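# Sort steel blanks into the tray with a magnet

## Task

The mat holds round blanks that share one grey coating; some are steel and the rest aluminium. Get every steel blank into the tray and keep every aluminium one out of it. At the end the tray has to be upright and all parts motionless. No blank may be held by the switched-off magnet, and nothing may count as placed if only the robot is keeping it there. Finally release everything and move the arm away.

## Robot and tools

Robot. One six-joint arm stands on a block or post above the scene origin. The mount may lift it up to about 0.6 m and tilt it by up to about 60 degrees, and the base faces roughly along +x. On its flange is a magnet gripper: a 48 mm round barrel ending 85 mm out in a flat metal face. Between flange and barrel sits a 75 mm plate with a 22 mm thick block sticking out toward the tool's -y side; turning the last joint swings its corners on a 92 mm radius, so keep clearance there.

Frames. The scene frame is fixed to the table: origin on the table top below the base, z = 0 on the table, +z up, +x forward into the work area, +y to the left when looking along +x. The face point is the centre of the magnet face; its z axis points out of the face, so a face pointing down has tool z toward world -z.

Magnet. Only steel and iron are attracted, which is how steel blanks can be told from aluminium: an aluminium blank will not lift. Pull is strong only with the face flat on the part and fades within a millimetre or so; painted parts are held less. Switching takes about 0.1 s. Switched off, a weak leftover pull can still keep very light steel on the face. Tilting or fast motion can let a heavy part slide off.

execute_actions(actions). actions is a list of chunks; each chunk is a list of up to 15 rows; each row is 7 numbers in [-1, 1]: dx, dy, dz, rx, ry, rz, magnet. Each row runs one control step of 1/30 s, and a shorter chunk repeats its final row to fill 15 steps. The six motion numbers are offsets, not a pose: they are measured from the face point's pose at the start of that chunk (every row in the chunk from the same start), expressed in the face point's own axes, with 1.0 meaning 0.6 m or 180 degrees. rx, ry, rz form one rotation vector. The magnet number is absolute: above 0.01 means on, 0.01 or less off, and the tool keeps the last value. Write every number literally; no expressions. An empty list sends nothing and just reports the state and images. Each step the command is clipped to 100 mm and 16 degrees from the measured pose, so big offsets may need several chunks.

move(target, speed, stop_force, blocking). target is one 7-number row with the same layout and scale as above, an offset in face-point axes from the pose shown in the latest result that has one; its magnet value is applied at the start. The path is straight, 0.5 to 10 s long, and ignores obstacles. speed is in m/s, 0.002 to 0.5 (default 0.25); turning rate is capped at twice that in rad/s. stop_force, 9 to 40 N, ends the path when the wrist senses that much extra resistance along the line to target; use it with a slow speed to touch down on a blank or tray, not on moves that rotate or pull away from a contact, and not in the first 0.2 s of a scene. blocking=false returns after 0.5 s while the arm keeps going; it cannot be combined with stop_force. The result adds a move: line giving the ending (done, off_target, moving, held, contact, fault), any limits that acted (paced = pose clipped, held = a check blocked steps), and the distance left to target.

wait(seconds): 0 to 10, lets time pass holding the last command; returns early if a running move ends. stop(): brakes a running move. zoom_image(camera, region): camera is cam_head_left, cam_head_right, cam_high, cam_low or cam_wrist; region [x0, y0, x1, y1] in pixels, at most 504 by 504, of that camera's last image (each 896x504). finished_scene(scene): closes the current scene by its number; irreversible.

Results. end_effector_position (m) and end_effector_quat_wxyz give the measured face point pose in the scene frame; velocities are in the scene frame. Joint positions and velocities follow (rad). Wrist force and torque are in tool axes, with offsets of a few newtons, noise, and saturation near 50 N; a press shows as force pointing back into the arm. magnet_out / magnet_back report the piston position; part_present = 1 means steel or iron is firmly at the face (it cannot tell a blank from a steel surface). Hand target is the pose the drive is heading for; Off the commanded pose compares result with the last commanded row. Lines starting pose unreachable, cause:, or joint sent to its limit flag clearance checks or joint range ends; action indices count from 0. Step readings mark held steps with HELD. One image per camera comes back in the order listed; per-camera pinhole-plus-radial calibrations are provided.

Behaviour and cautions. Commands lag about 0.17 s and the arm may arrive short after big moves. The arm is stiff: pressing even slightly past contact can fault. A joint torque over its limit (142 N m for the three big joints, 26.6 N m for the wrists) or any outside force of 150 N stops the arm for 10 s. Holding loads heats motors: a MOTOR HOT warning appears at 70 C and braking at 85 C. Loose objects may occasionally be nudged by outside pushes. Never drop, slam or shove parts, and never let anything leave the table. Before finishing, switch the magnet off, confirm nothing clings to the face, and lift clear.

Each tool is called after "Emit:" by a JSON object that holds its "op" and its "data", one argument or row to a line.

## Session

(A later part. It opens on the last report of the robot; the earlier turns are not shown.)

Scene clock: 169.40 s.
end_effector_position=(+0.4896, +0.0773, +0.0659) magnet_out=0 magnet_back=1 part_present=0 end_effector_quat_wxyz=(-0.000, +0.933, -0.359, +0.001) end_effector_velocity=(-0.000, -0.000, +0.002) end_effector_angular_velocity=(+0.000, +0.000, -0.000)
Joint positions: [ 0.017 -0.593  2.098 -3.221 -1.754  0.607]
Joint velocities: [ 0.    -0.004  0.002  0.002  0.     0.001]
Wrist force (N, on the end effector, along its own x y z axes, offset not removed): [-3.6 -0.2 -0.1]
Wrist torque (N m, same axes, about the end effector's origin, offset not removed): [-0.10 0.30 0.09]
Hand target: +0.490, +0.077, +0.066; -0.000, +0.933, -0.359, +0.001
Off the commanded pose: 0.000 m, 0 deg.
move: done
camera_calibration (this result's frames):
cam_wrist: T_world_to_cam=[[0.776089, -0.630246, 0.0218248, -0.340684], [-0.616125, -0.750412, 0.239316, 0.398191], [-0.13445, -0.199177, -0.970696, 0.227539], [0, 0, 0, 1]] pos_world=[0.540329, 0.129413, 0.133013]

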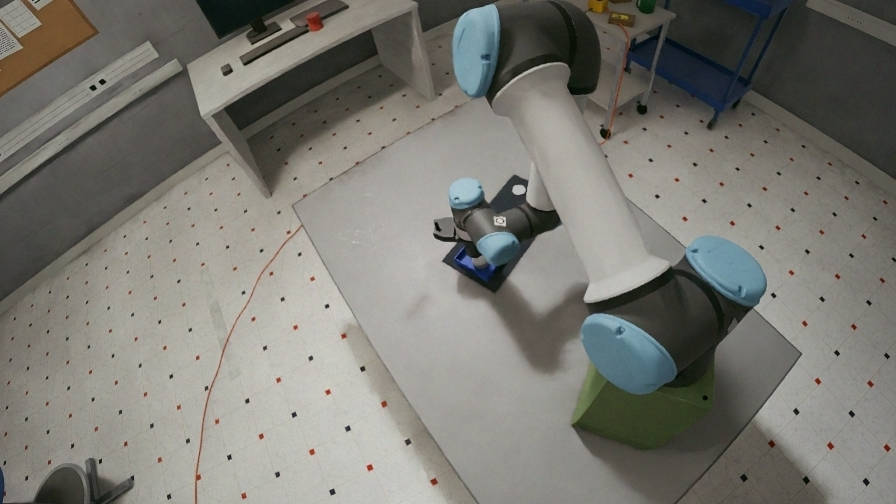

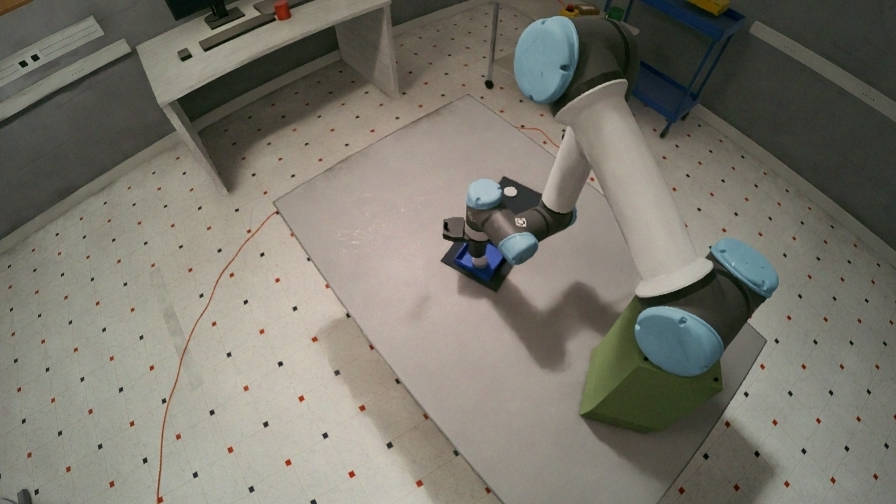

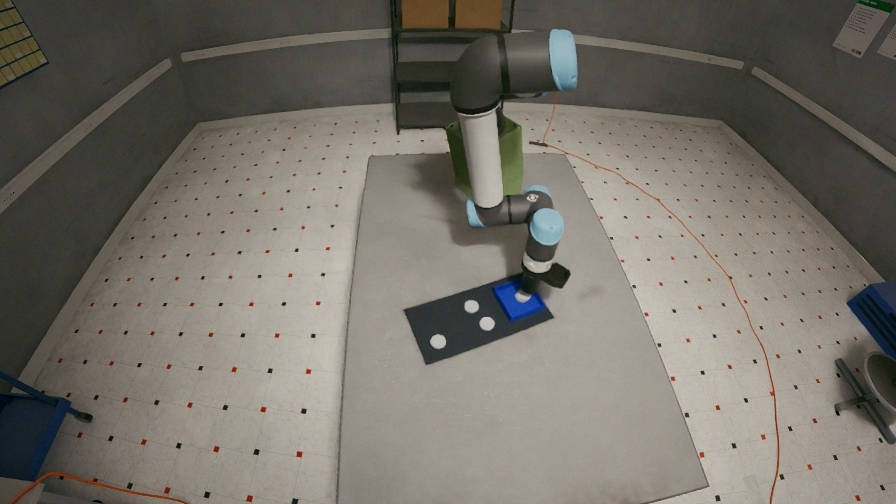

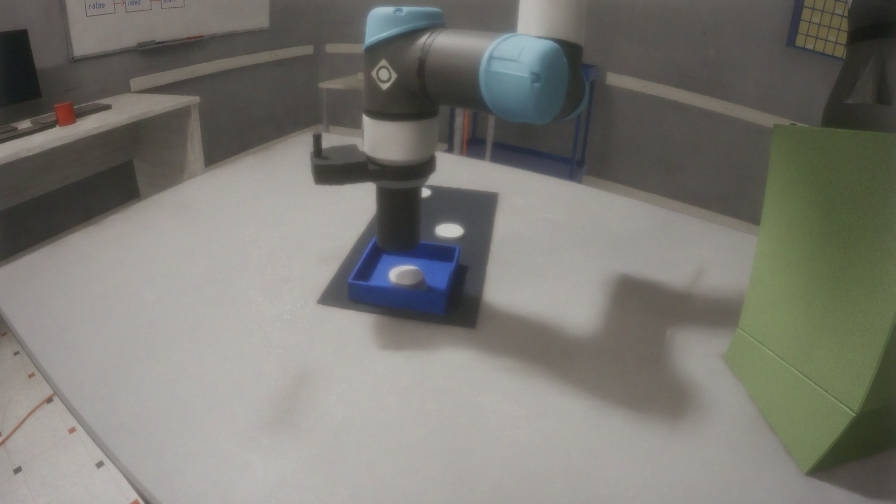

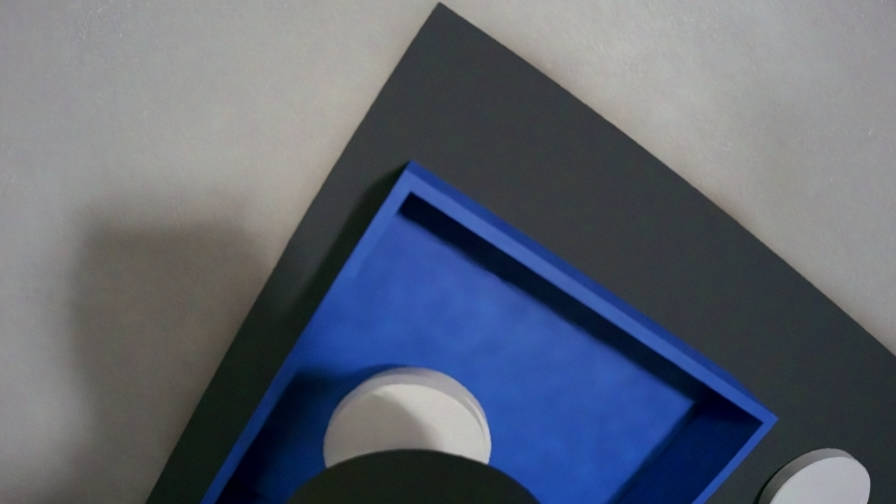

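Emit:
{"op": "move", "data": {
  "target": [0.429,0.170,0,0,0,0,0],
  "speed": 0.35
}}

Emit:
{"op": "move", "data": {
  "target": [0,0,0.09,0,0,0,1],
  "speed": 0.07
}}

Emit:
{"op": "move", "data": {
  "target": [0,0,-0.09,0,0,0,1]
}}

Scene clock: 175.00 s.
end_effector_position=(+0.6116, -0.1712, +0.0664) magnet_out=0 magnet_back=1 part_present=0 end_effector_quat_wxyz=(+0.000, +0.933, -0.359, +0.002) end_effector_velocity=(+0.001, -0.002, -0.000) end_effector_angular_velocity=(-0.001, +0.001, -0.000)
Joint positions: [-0.346 -0.642  1.746 -2.875 -1.692  0.245]
Joint velocities: [-0.001  0.002 -0.007  0.005 -0.001 -0.001]
Wrist force (N, on the end effector, along its own x y z axes, offset not removed): [-2.1 -0.4 0.0]
Wrist torque (N m, same axes, about the end effector's origin, offset not removed): [-0.09 0.17 0.06]
Hand target: +0.612, -0.171, +0.066; +0.000, +0.933, -0.359, +0.001
Off the commanded pose: 0.001 m, 0 deg.
move: done
camera_calibration (this result's frames):
cam_wrist: T_world_to_cam=[[0.776182, -0.630105, 0.0225777, -0.592141], [-0.616046, -0.750265, 0.239979, 0.286712], [-0.134273, -0.200176, -0.970516, 0.194664], [0, 0, 0, 1]] pos_world=[0.662375, -0.119033, 0.133489]

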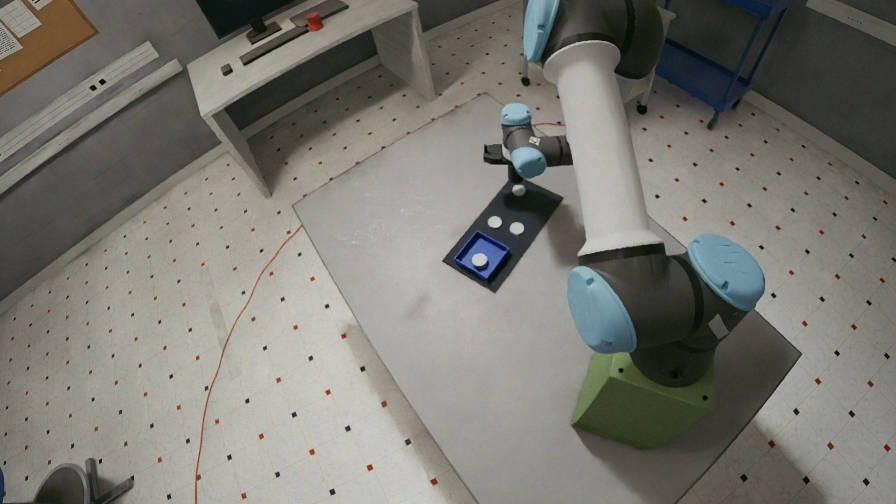

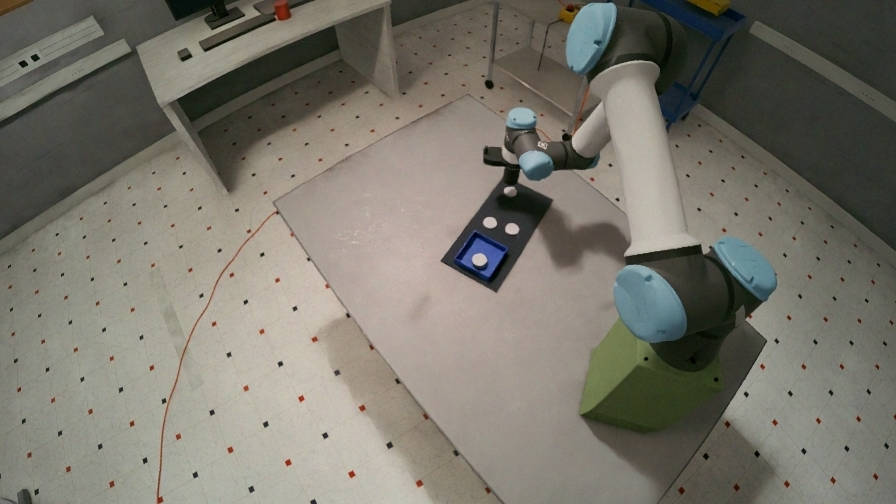

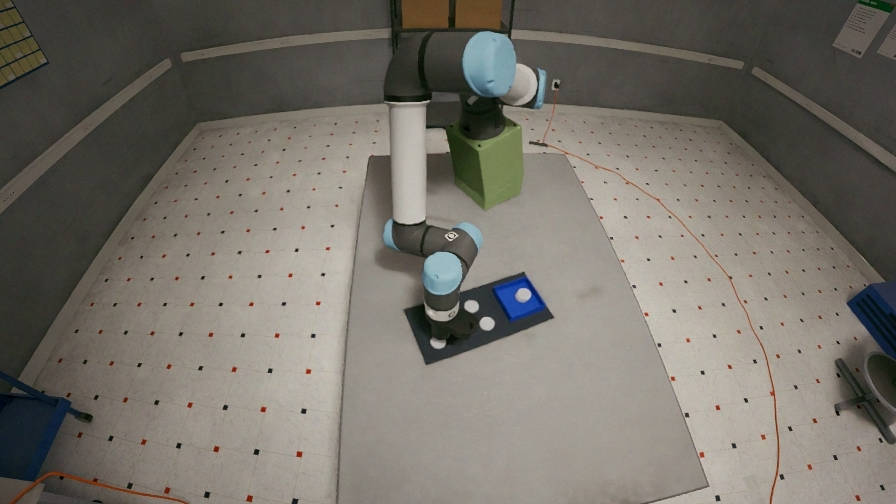

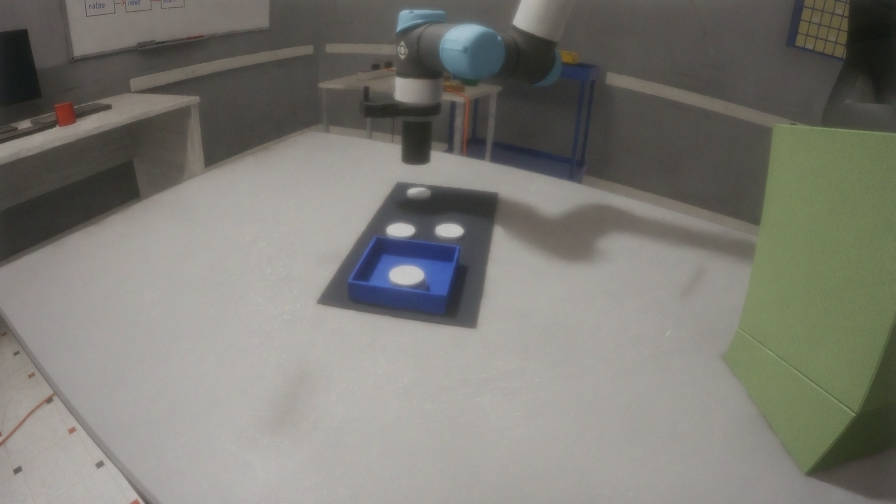

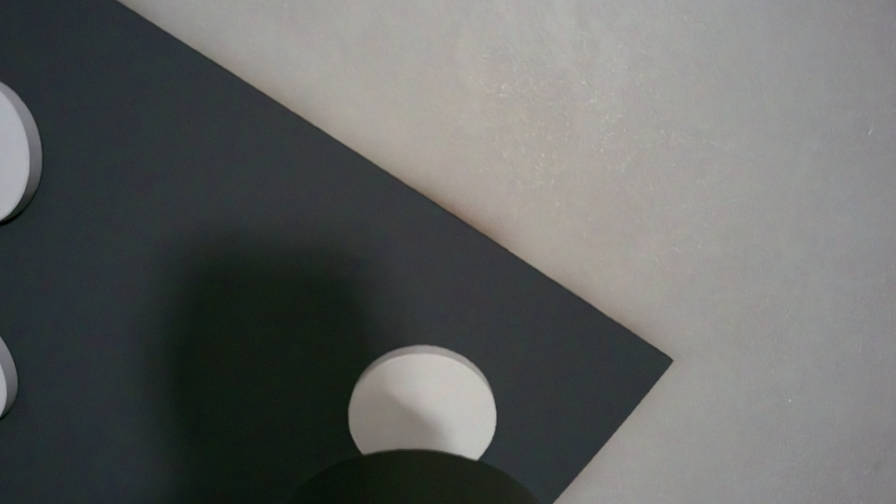

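Scene clock: 176.20 s.
end_effector_position=(+0.6117, -0.1713, +0.0125) magnet_out=1 magnet_back=0 part_present=0 end_effector_quat_wxyz=(+0.000, +0.933, -0.359, +0.002) end_effector_velocity=(+0.001, -0.000, -0.001) end_effector_angular_velocity=(-0.000, -0.001, +0.000)
Joint positions: [-0.357 -0.52   1.678 -2.931 -1.69   0.235]
Joint velocities: [-0.     0.004 -0.003 -0.001  0.    -0.   ]
Wrist force (N, on the end effector, along its own x y z axes, offset not removed): [-2.2 -0.4 -0.6]
Wrist torque (N m, same axes, about the end effector's origin, offset not removed): [-0.11 0.18 0.07]
Hand target: +0.612, -0.171, +0.012; +0.000, +0.933, -0.359, +0.002
Off the commanded pose: 0.000 m, 0 deg.
move: done
camera_calibration (this result's frames):
cam_wrist: T_world_to_cam=[[0.776184, -0.6301, 0.0226065, -0.59103], [-0.616045, -0.75026, 0.239998, 0.299592], [-0.134262, -0.200209, -0.97051, 0.142379], [0, 0, 0, 1]] pos_world=[0.662426, -0.119131, 0.0796406]

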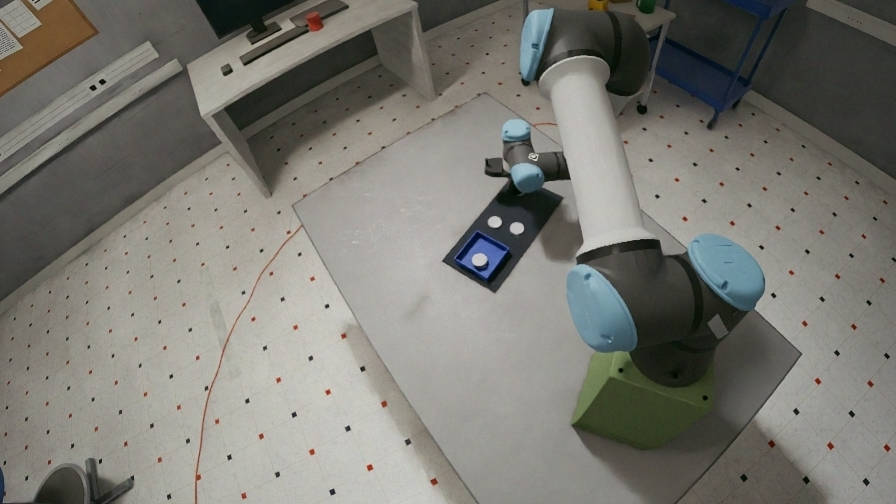

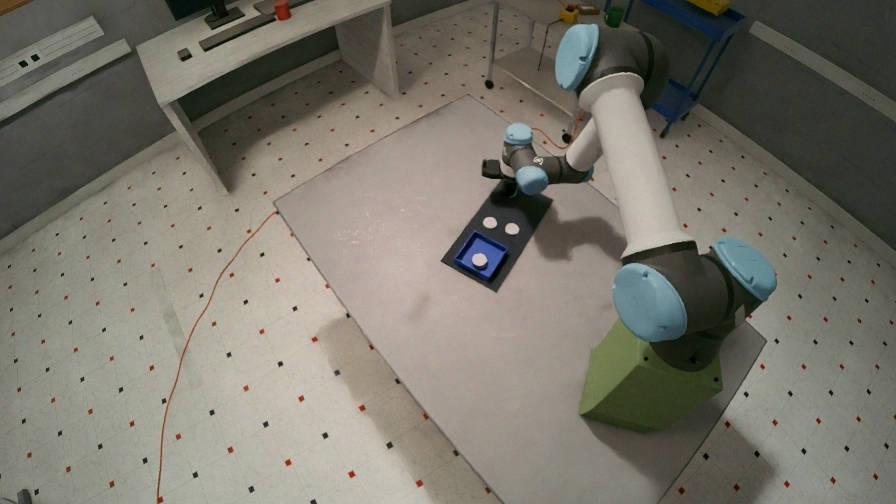

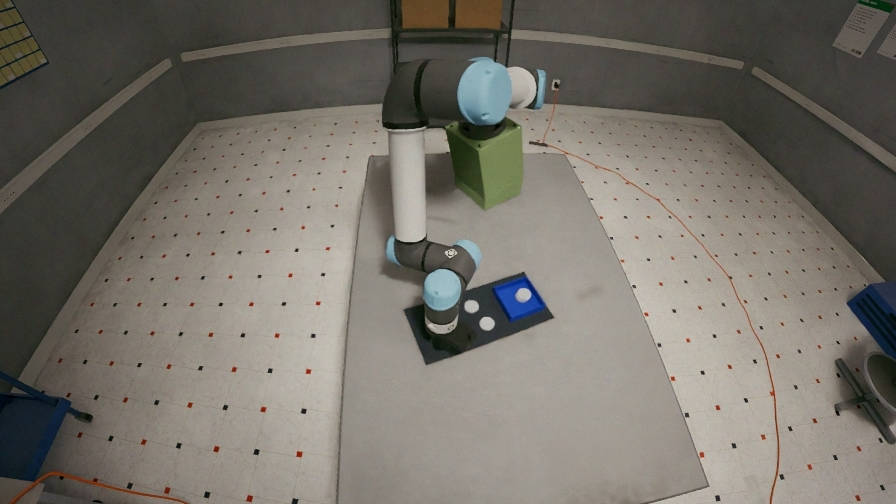

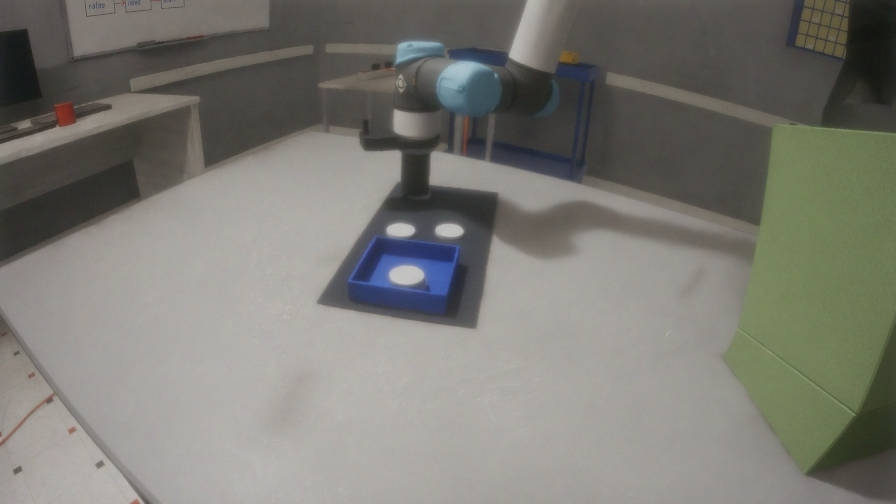

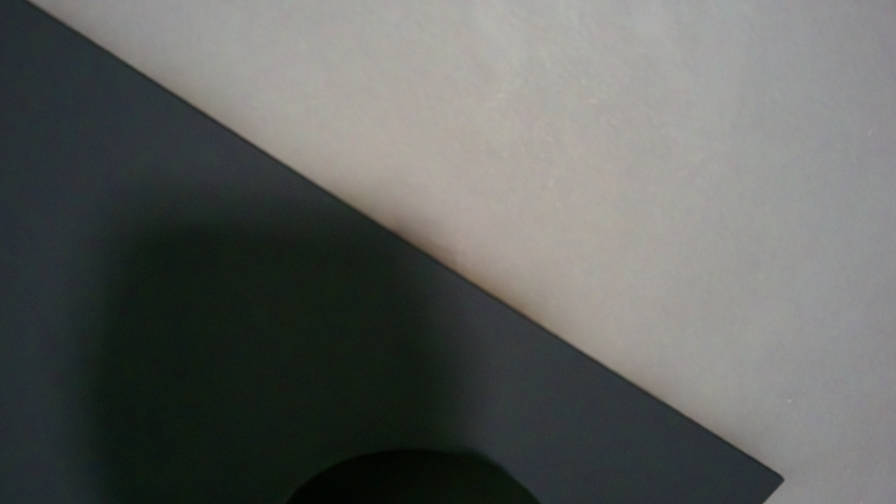

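Scene clock: 177.13 s.
end_effector_position=(+0.6116, -0.1712, +0.0664) magnet_out=1 magnet_back=0 part_present=0 end_effector_quat_wxyz=(+0.000, +0.933, -0.359, +0.002) end_effector_velocity=(+0.000, -0.000, +0.002) end_effector_angular_velocity=(-0.000, -0.000, +0.000)
Joint positions: [-0.346 -0.642  1.746 -2.875 -1.692  0.245]
Joint velocities: [ 0.    -0.004  0.002  0.001 -0.    -0.   ]
Wrist force (N, on the end effector, along its own x y z axes, offset not removed): [-3.5 -0.5 0.4]
Wrist torque (N m, same axes, about the end effector's origin, offset not removed): [-0.10 0.30 0.10]
Hand target: +0.612, -0.171, +0.067; +0.000, +0.933, -0.359, +0.002
Off the commanded pose: 0.000 m, 0 deg.
move: done
camera_calibration (this result's frames):
cam_wrist: T_world_to_cam=[[0.776182, -0.630105, 0.0225709, -0.592126], [-0.616045, -0.750265, 0.239981, 0.28671], [-0.134279, -0.200173, -0.970515, 0.194667], [0, 0, 0, 1]] pos_world=[0.662363, -0.119026, 0.133487]

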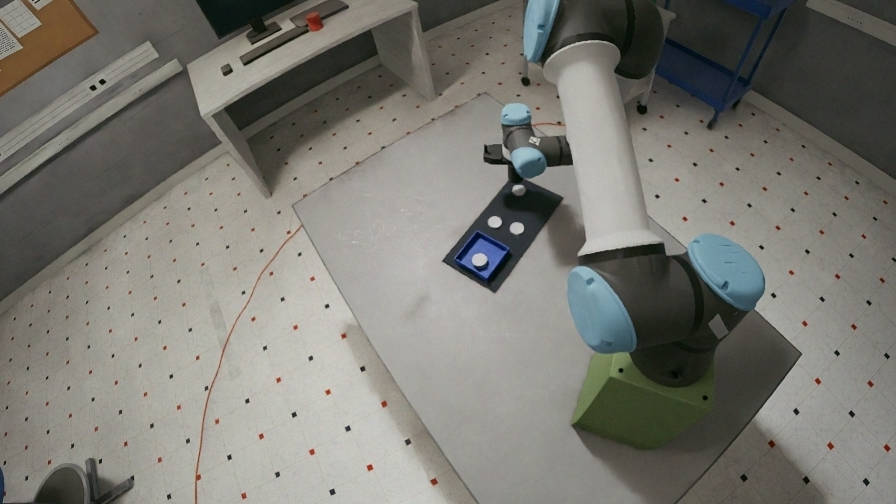

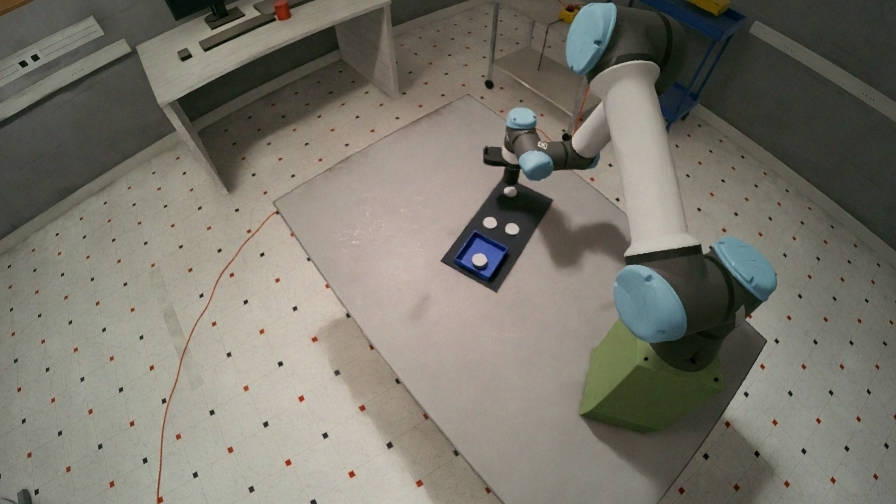

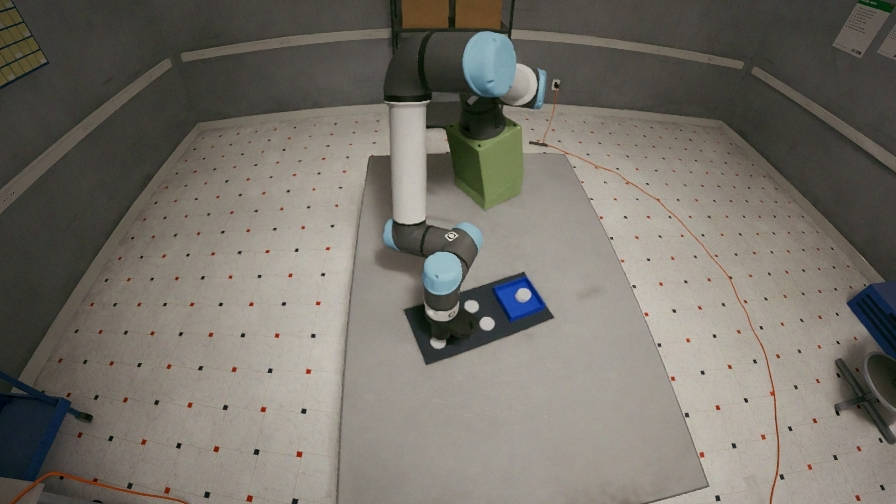

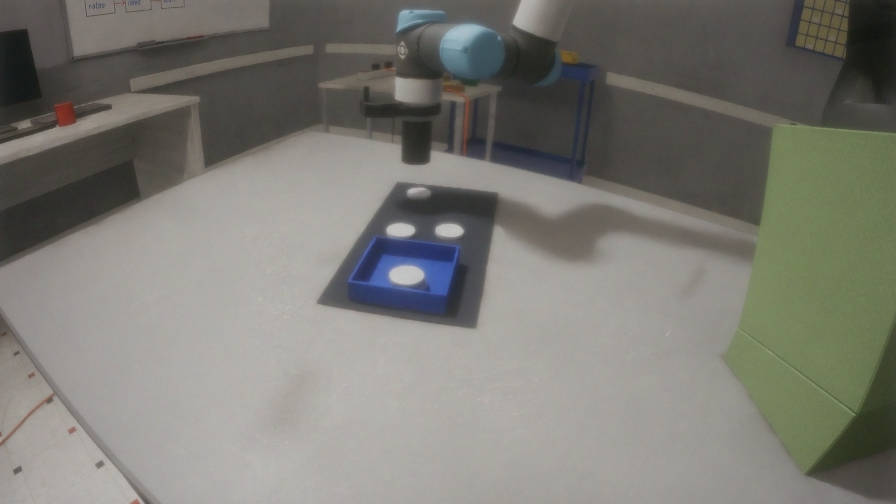

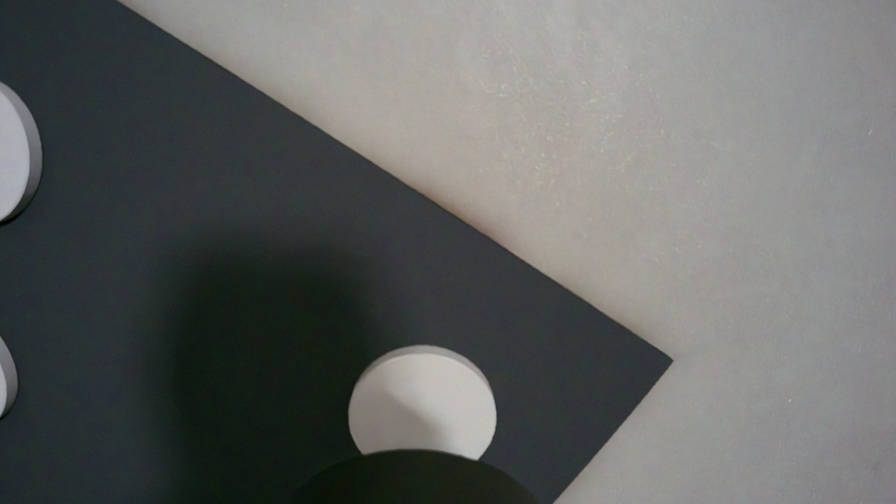

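Emit:
{"op": "move", "data": {
  "target": [0,0,0.0927,0,0,0,1],
  "speed": 0.06
}}

Emit:
{"op": "execute_actions", "data": {
  "actions": [
    [[0,0,0,0,0,0,1]]
  ]
}}

Scene clock: 182.13 s.
end_effector_position=(+0.6117, -0.1713, +0.0109) magnet_out=1 magnet_back=0 part_present=0 end_effector_quat_wxyz=(+0.000, +0.933, -0.359, +0.002) end_effector_velocity=(+0.000, +0.000, -0.002) end_effector_angular_velocity=(+0.001, -0.000, -0.000)
Joint positions: [-0.357 -0.516  1.676 -2.932 -1.69   0.234]
Joint velocities: [-0.     0.005 -0.004 -0.001  0.001 -0.   ]
Wrist force (N, on the end effector, along its own x y z axes, offset not removed): [-3.6 0.7 -1.0]
Wrist torque (N m, same axes, about the end effector's origin, offset not removed): [0.05 0.34 0.08]
Hand target: +0.612, -0.171, +0.011; +0.000, +0.933, -0.359, +0.002
Off the commanded pose: 0.000 m, 0 deg.
move: done
camera_calibration (this result's frames):
cam_wrist: T_world_to_cam=[[0.776184, -0.630101, 0.0225986, -0.590981], [-0.616043, -0.75026, 0.240001, 0.299969], [-0.13427, -0.200206, -0.97051, 0.14084], [0, 0, 0, 1]] pos_world=[0.662415, -0.119126, 0.0780496]

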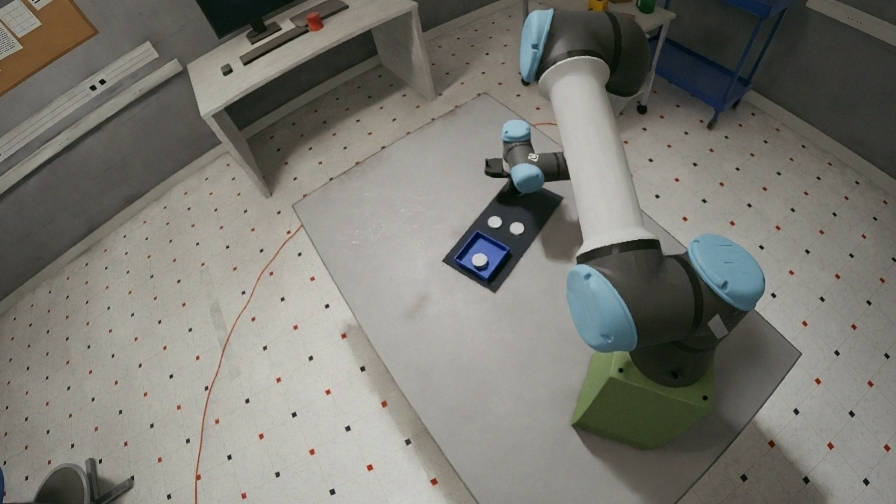

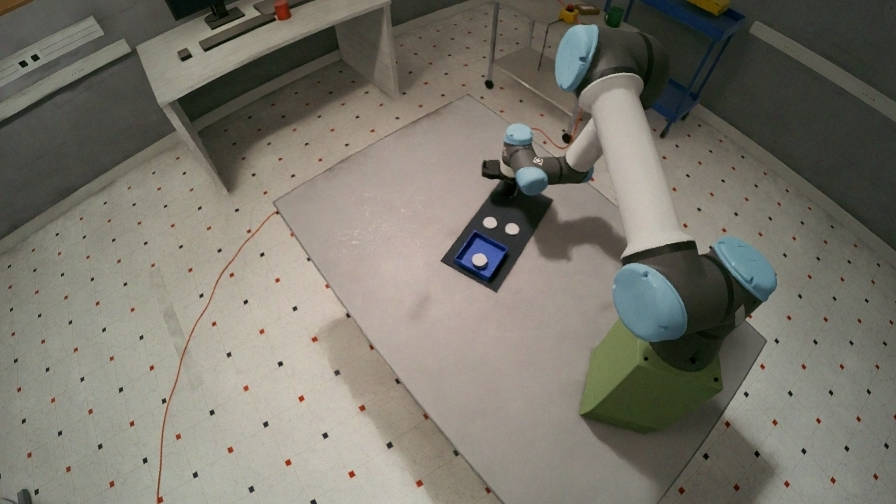

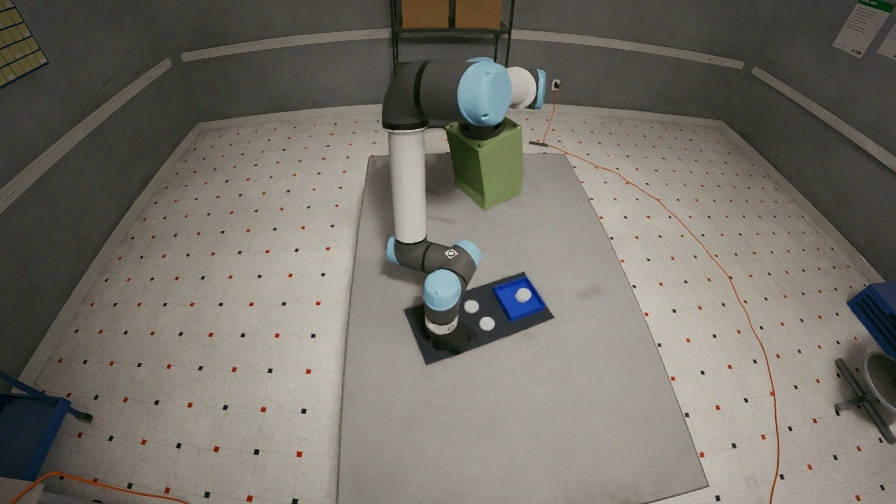

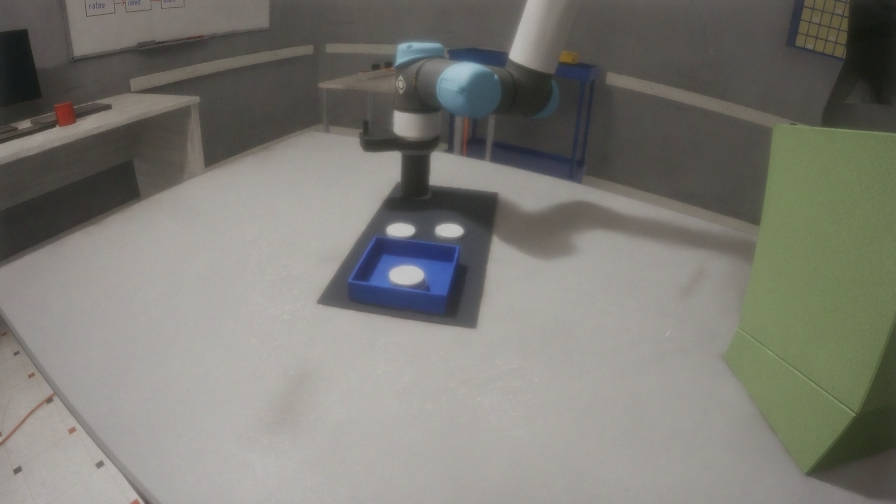

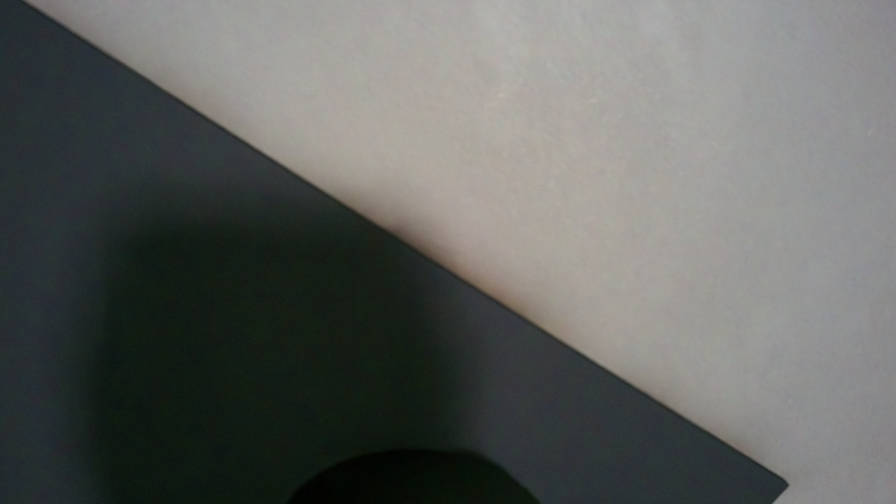

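Scene clock: 182.63 s.
end_effector_position=(+0.6117, -0.1713, +0.0109) magnet_out=1 magnet_back=0 part_present=0 end_effector_quat_wxyz=(+0.000, +0.933, -0.359, +0.002) end_effector_velocity=(+0.000, +0.001, -0.000) end_effector_angular_velocity=(+0.002, -0.000, +0.000)
Joint positions: [-0.357 -0.516  1.676 -2.932 -1.69   0.234]
Joint velocities: [ 0.     0.001 -0.     0.     0.002  0.   ]
Wrist force (N, on the end effector, along its own x y z axes, offset not removed): [-3.9 0.2 -0.7]
Wrist torque (N m, same axes, about the end effector's origin, offset not removed): [-0.05 0.28 0.11]
Hand target: +0.612, -0.171, +0.011; +0.000, +0.933, -0.359, +0.002
Off the commanded pose: 0.000 m, 0 deg.
Step readings (end_effector_position):
0: (+0.6117, -0.1713, +0.0109)
1: (+0.6117, -0.1713, +0.0109)
2: (+0.6117, -0.1713, +0.0109)
4: (+0.6117, -0.1713, +0.0109)
8: (+0.6117, -0.1713, +0.0109)
15: end_effector_position above
camera_calibration (this result's frames):
cam_wrist: T_world_to_cam=[[0.776185, -0.6301, 0.0225961, -0.590986], [-0.616042, -0.750261, 0.240001, 0.299989], [-0.134272, -0.200206, -0.97051, 0.140771], [0, 0, 0, 1]] pos_world=[0.662421, -0.119128, 0.0779758]

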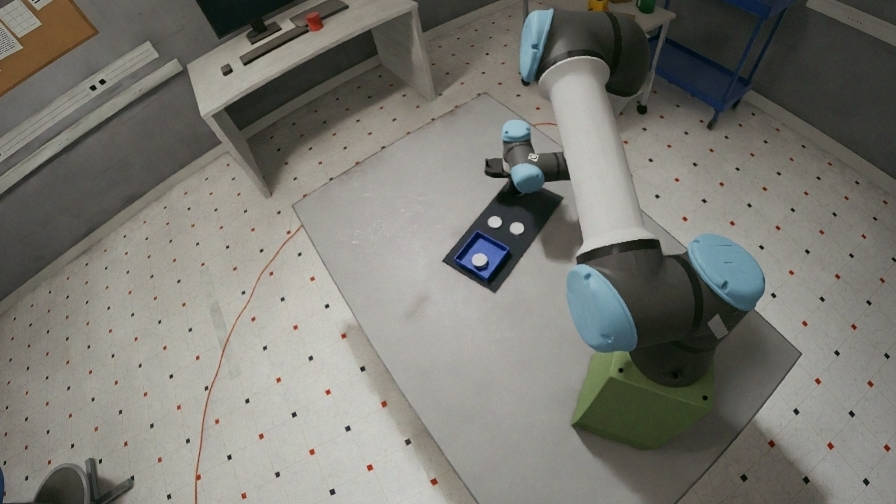

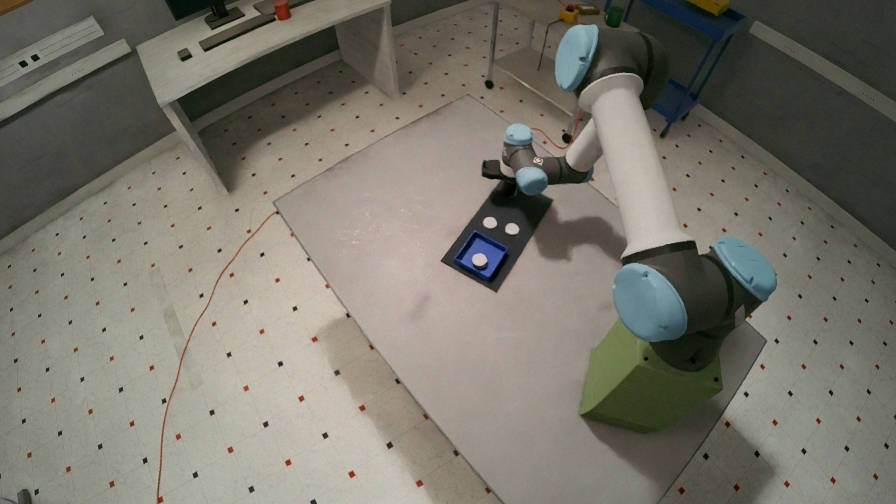

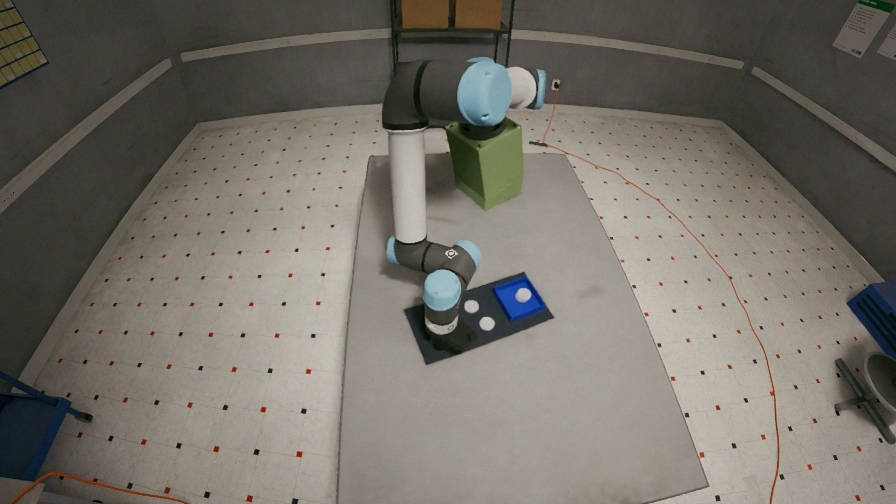

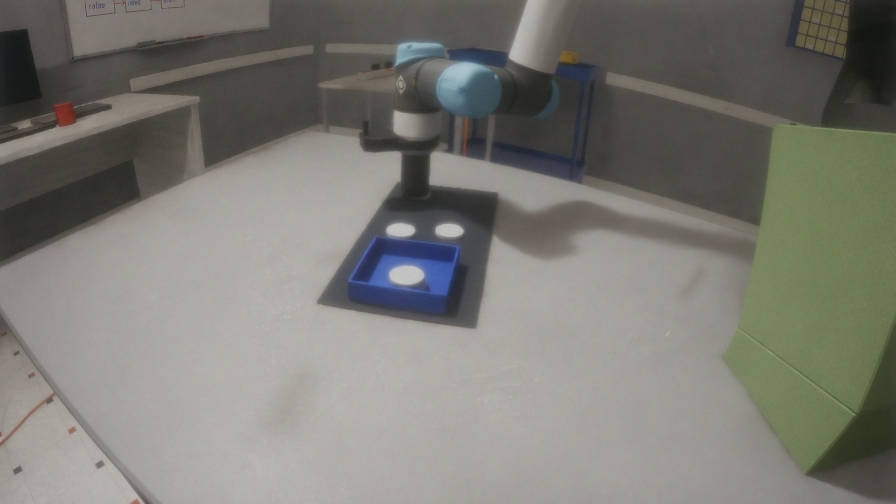

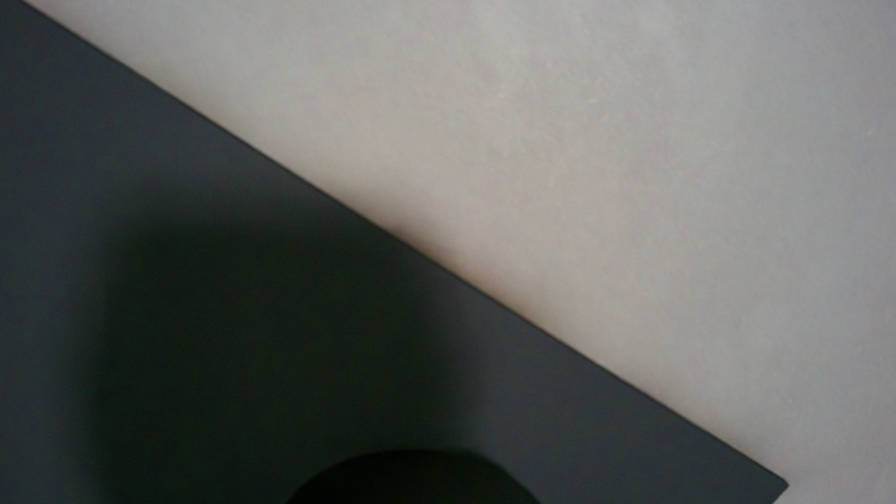

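Emit:
{"op": "zoom_image", "data": {
  "camera": "cam_low",
  "region": [380,160,460,205]
}}

Region (380, 160, 460, 205) of cam_low's 896x504 image, scaled by 6.300, with more detail than that image has; it fills the top 284 rows of this view, and the rest is white.

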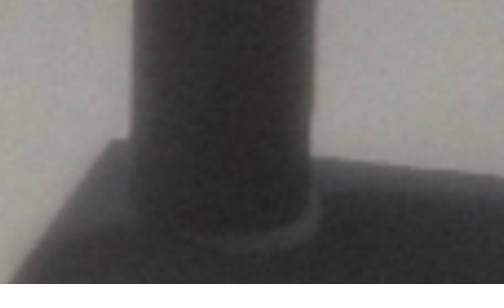

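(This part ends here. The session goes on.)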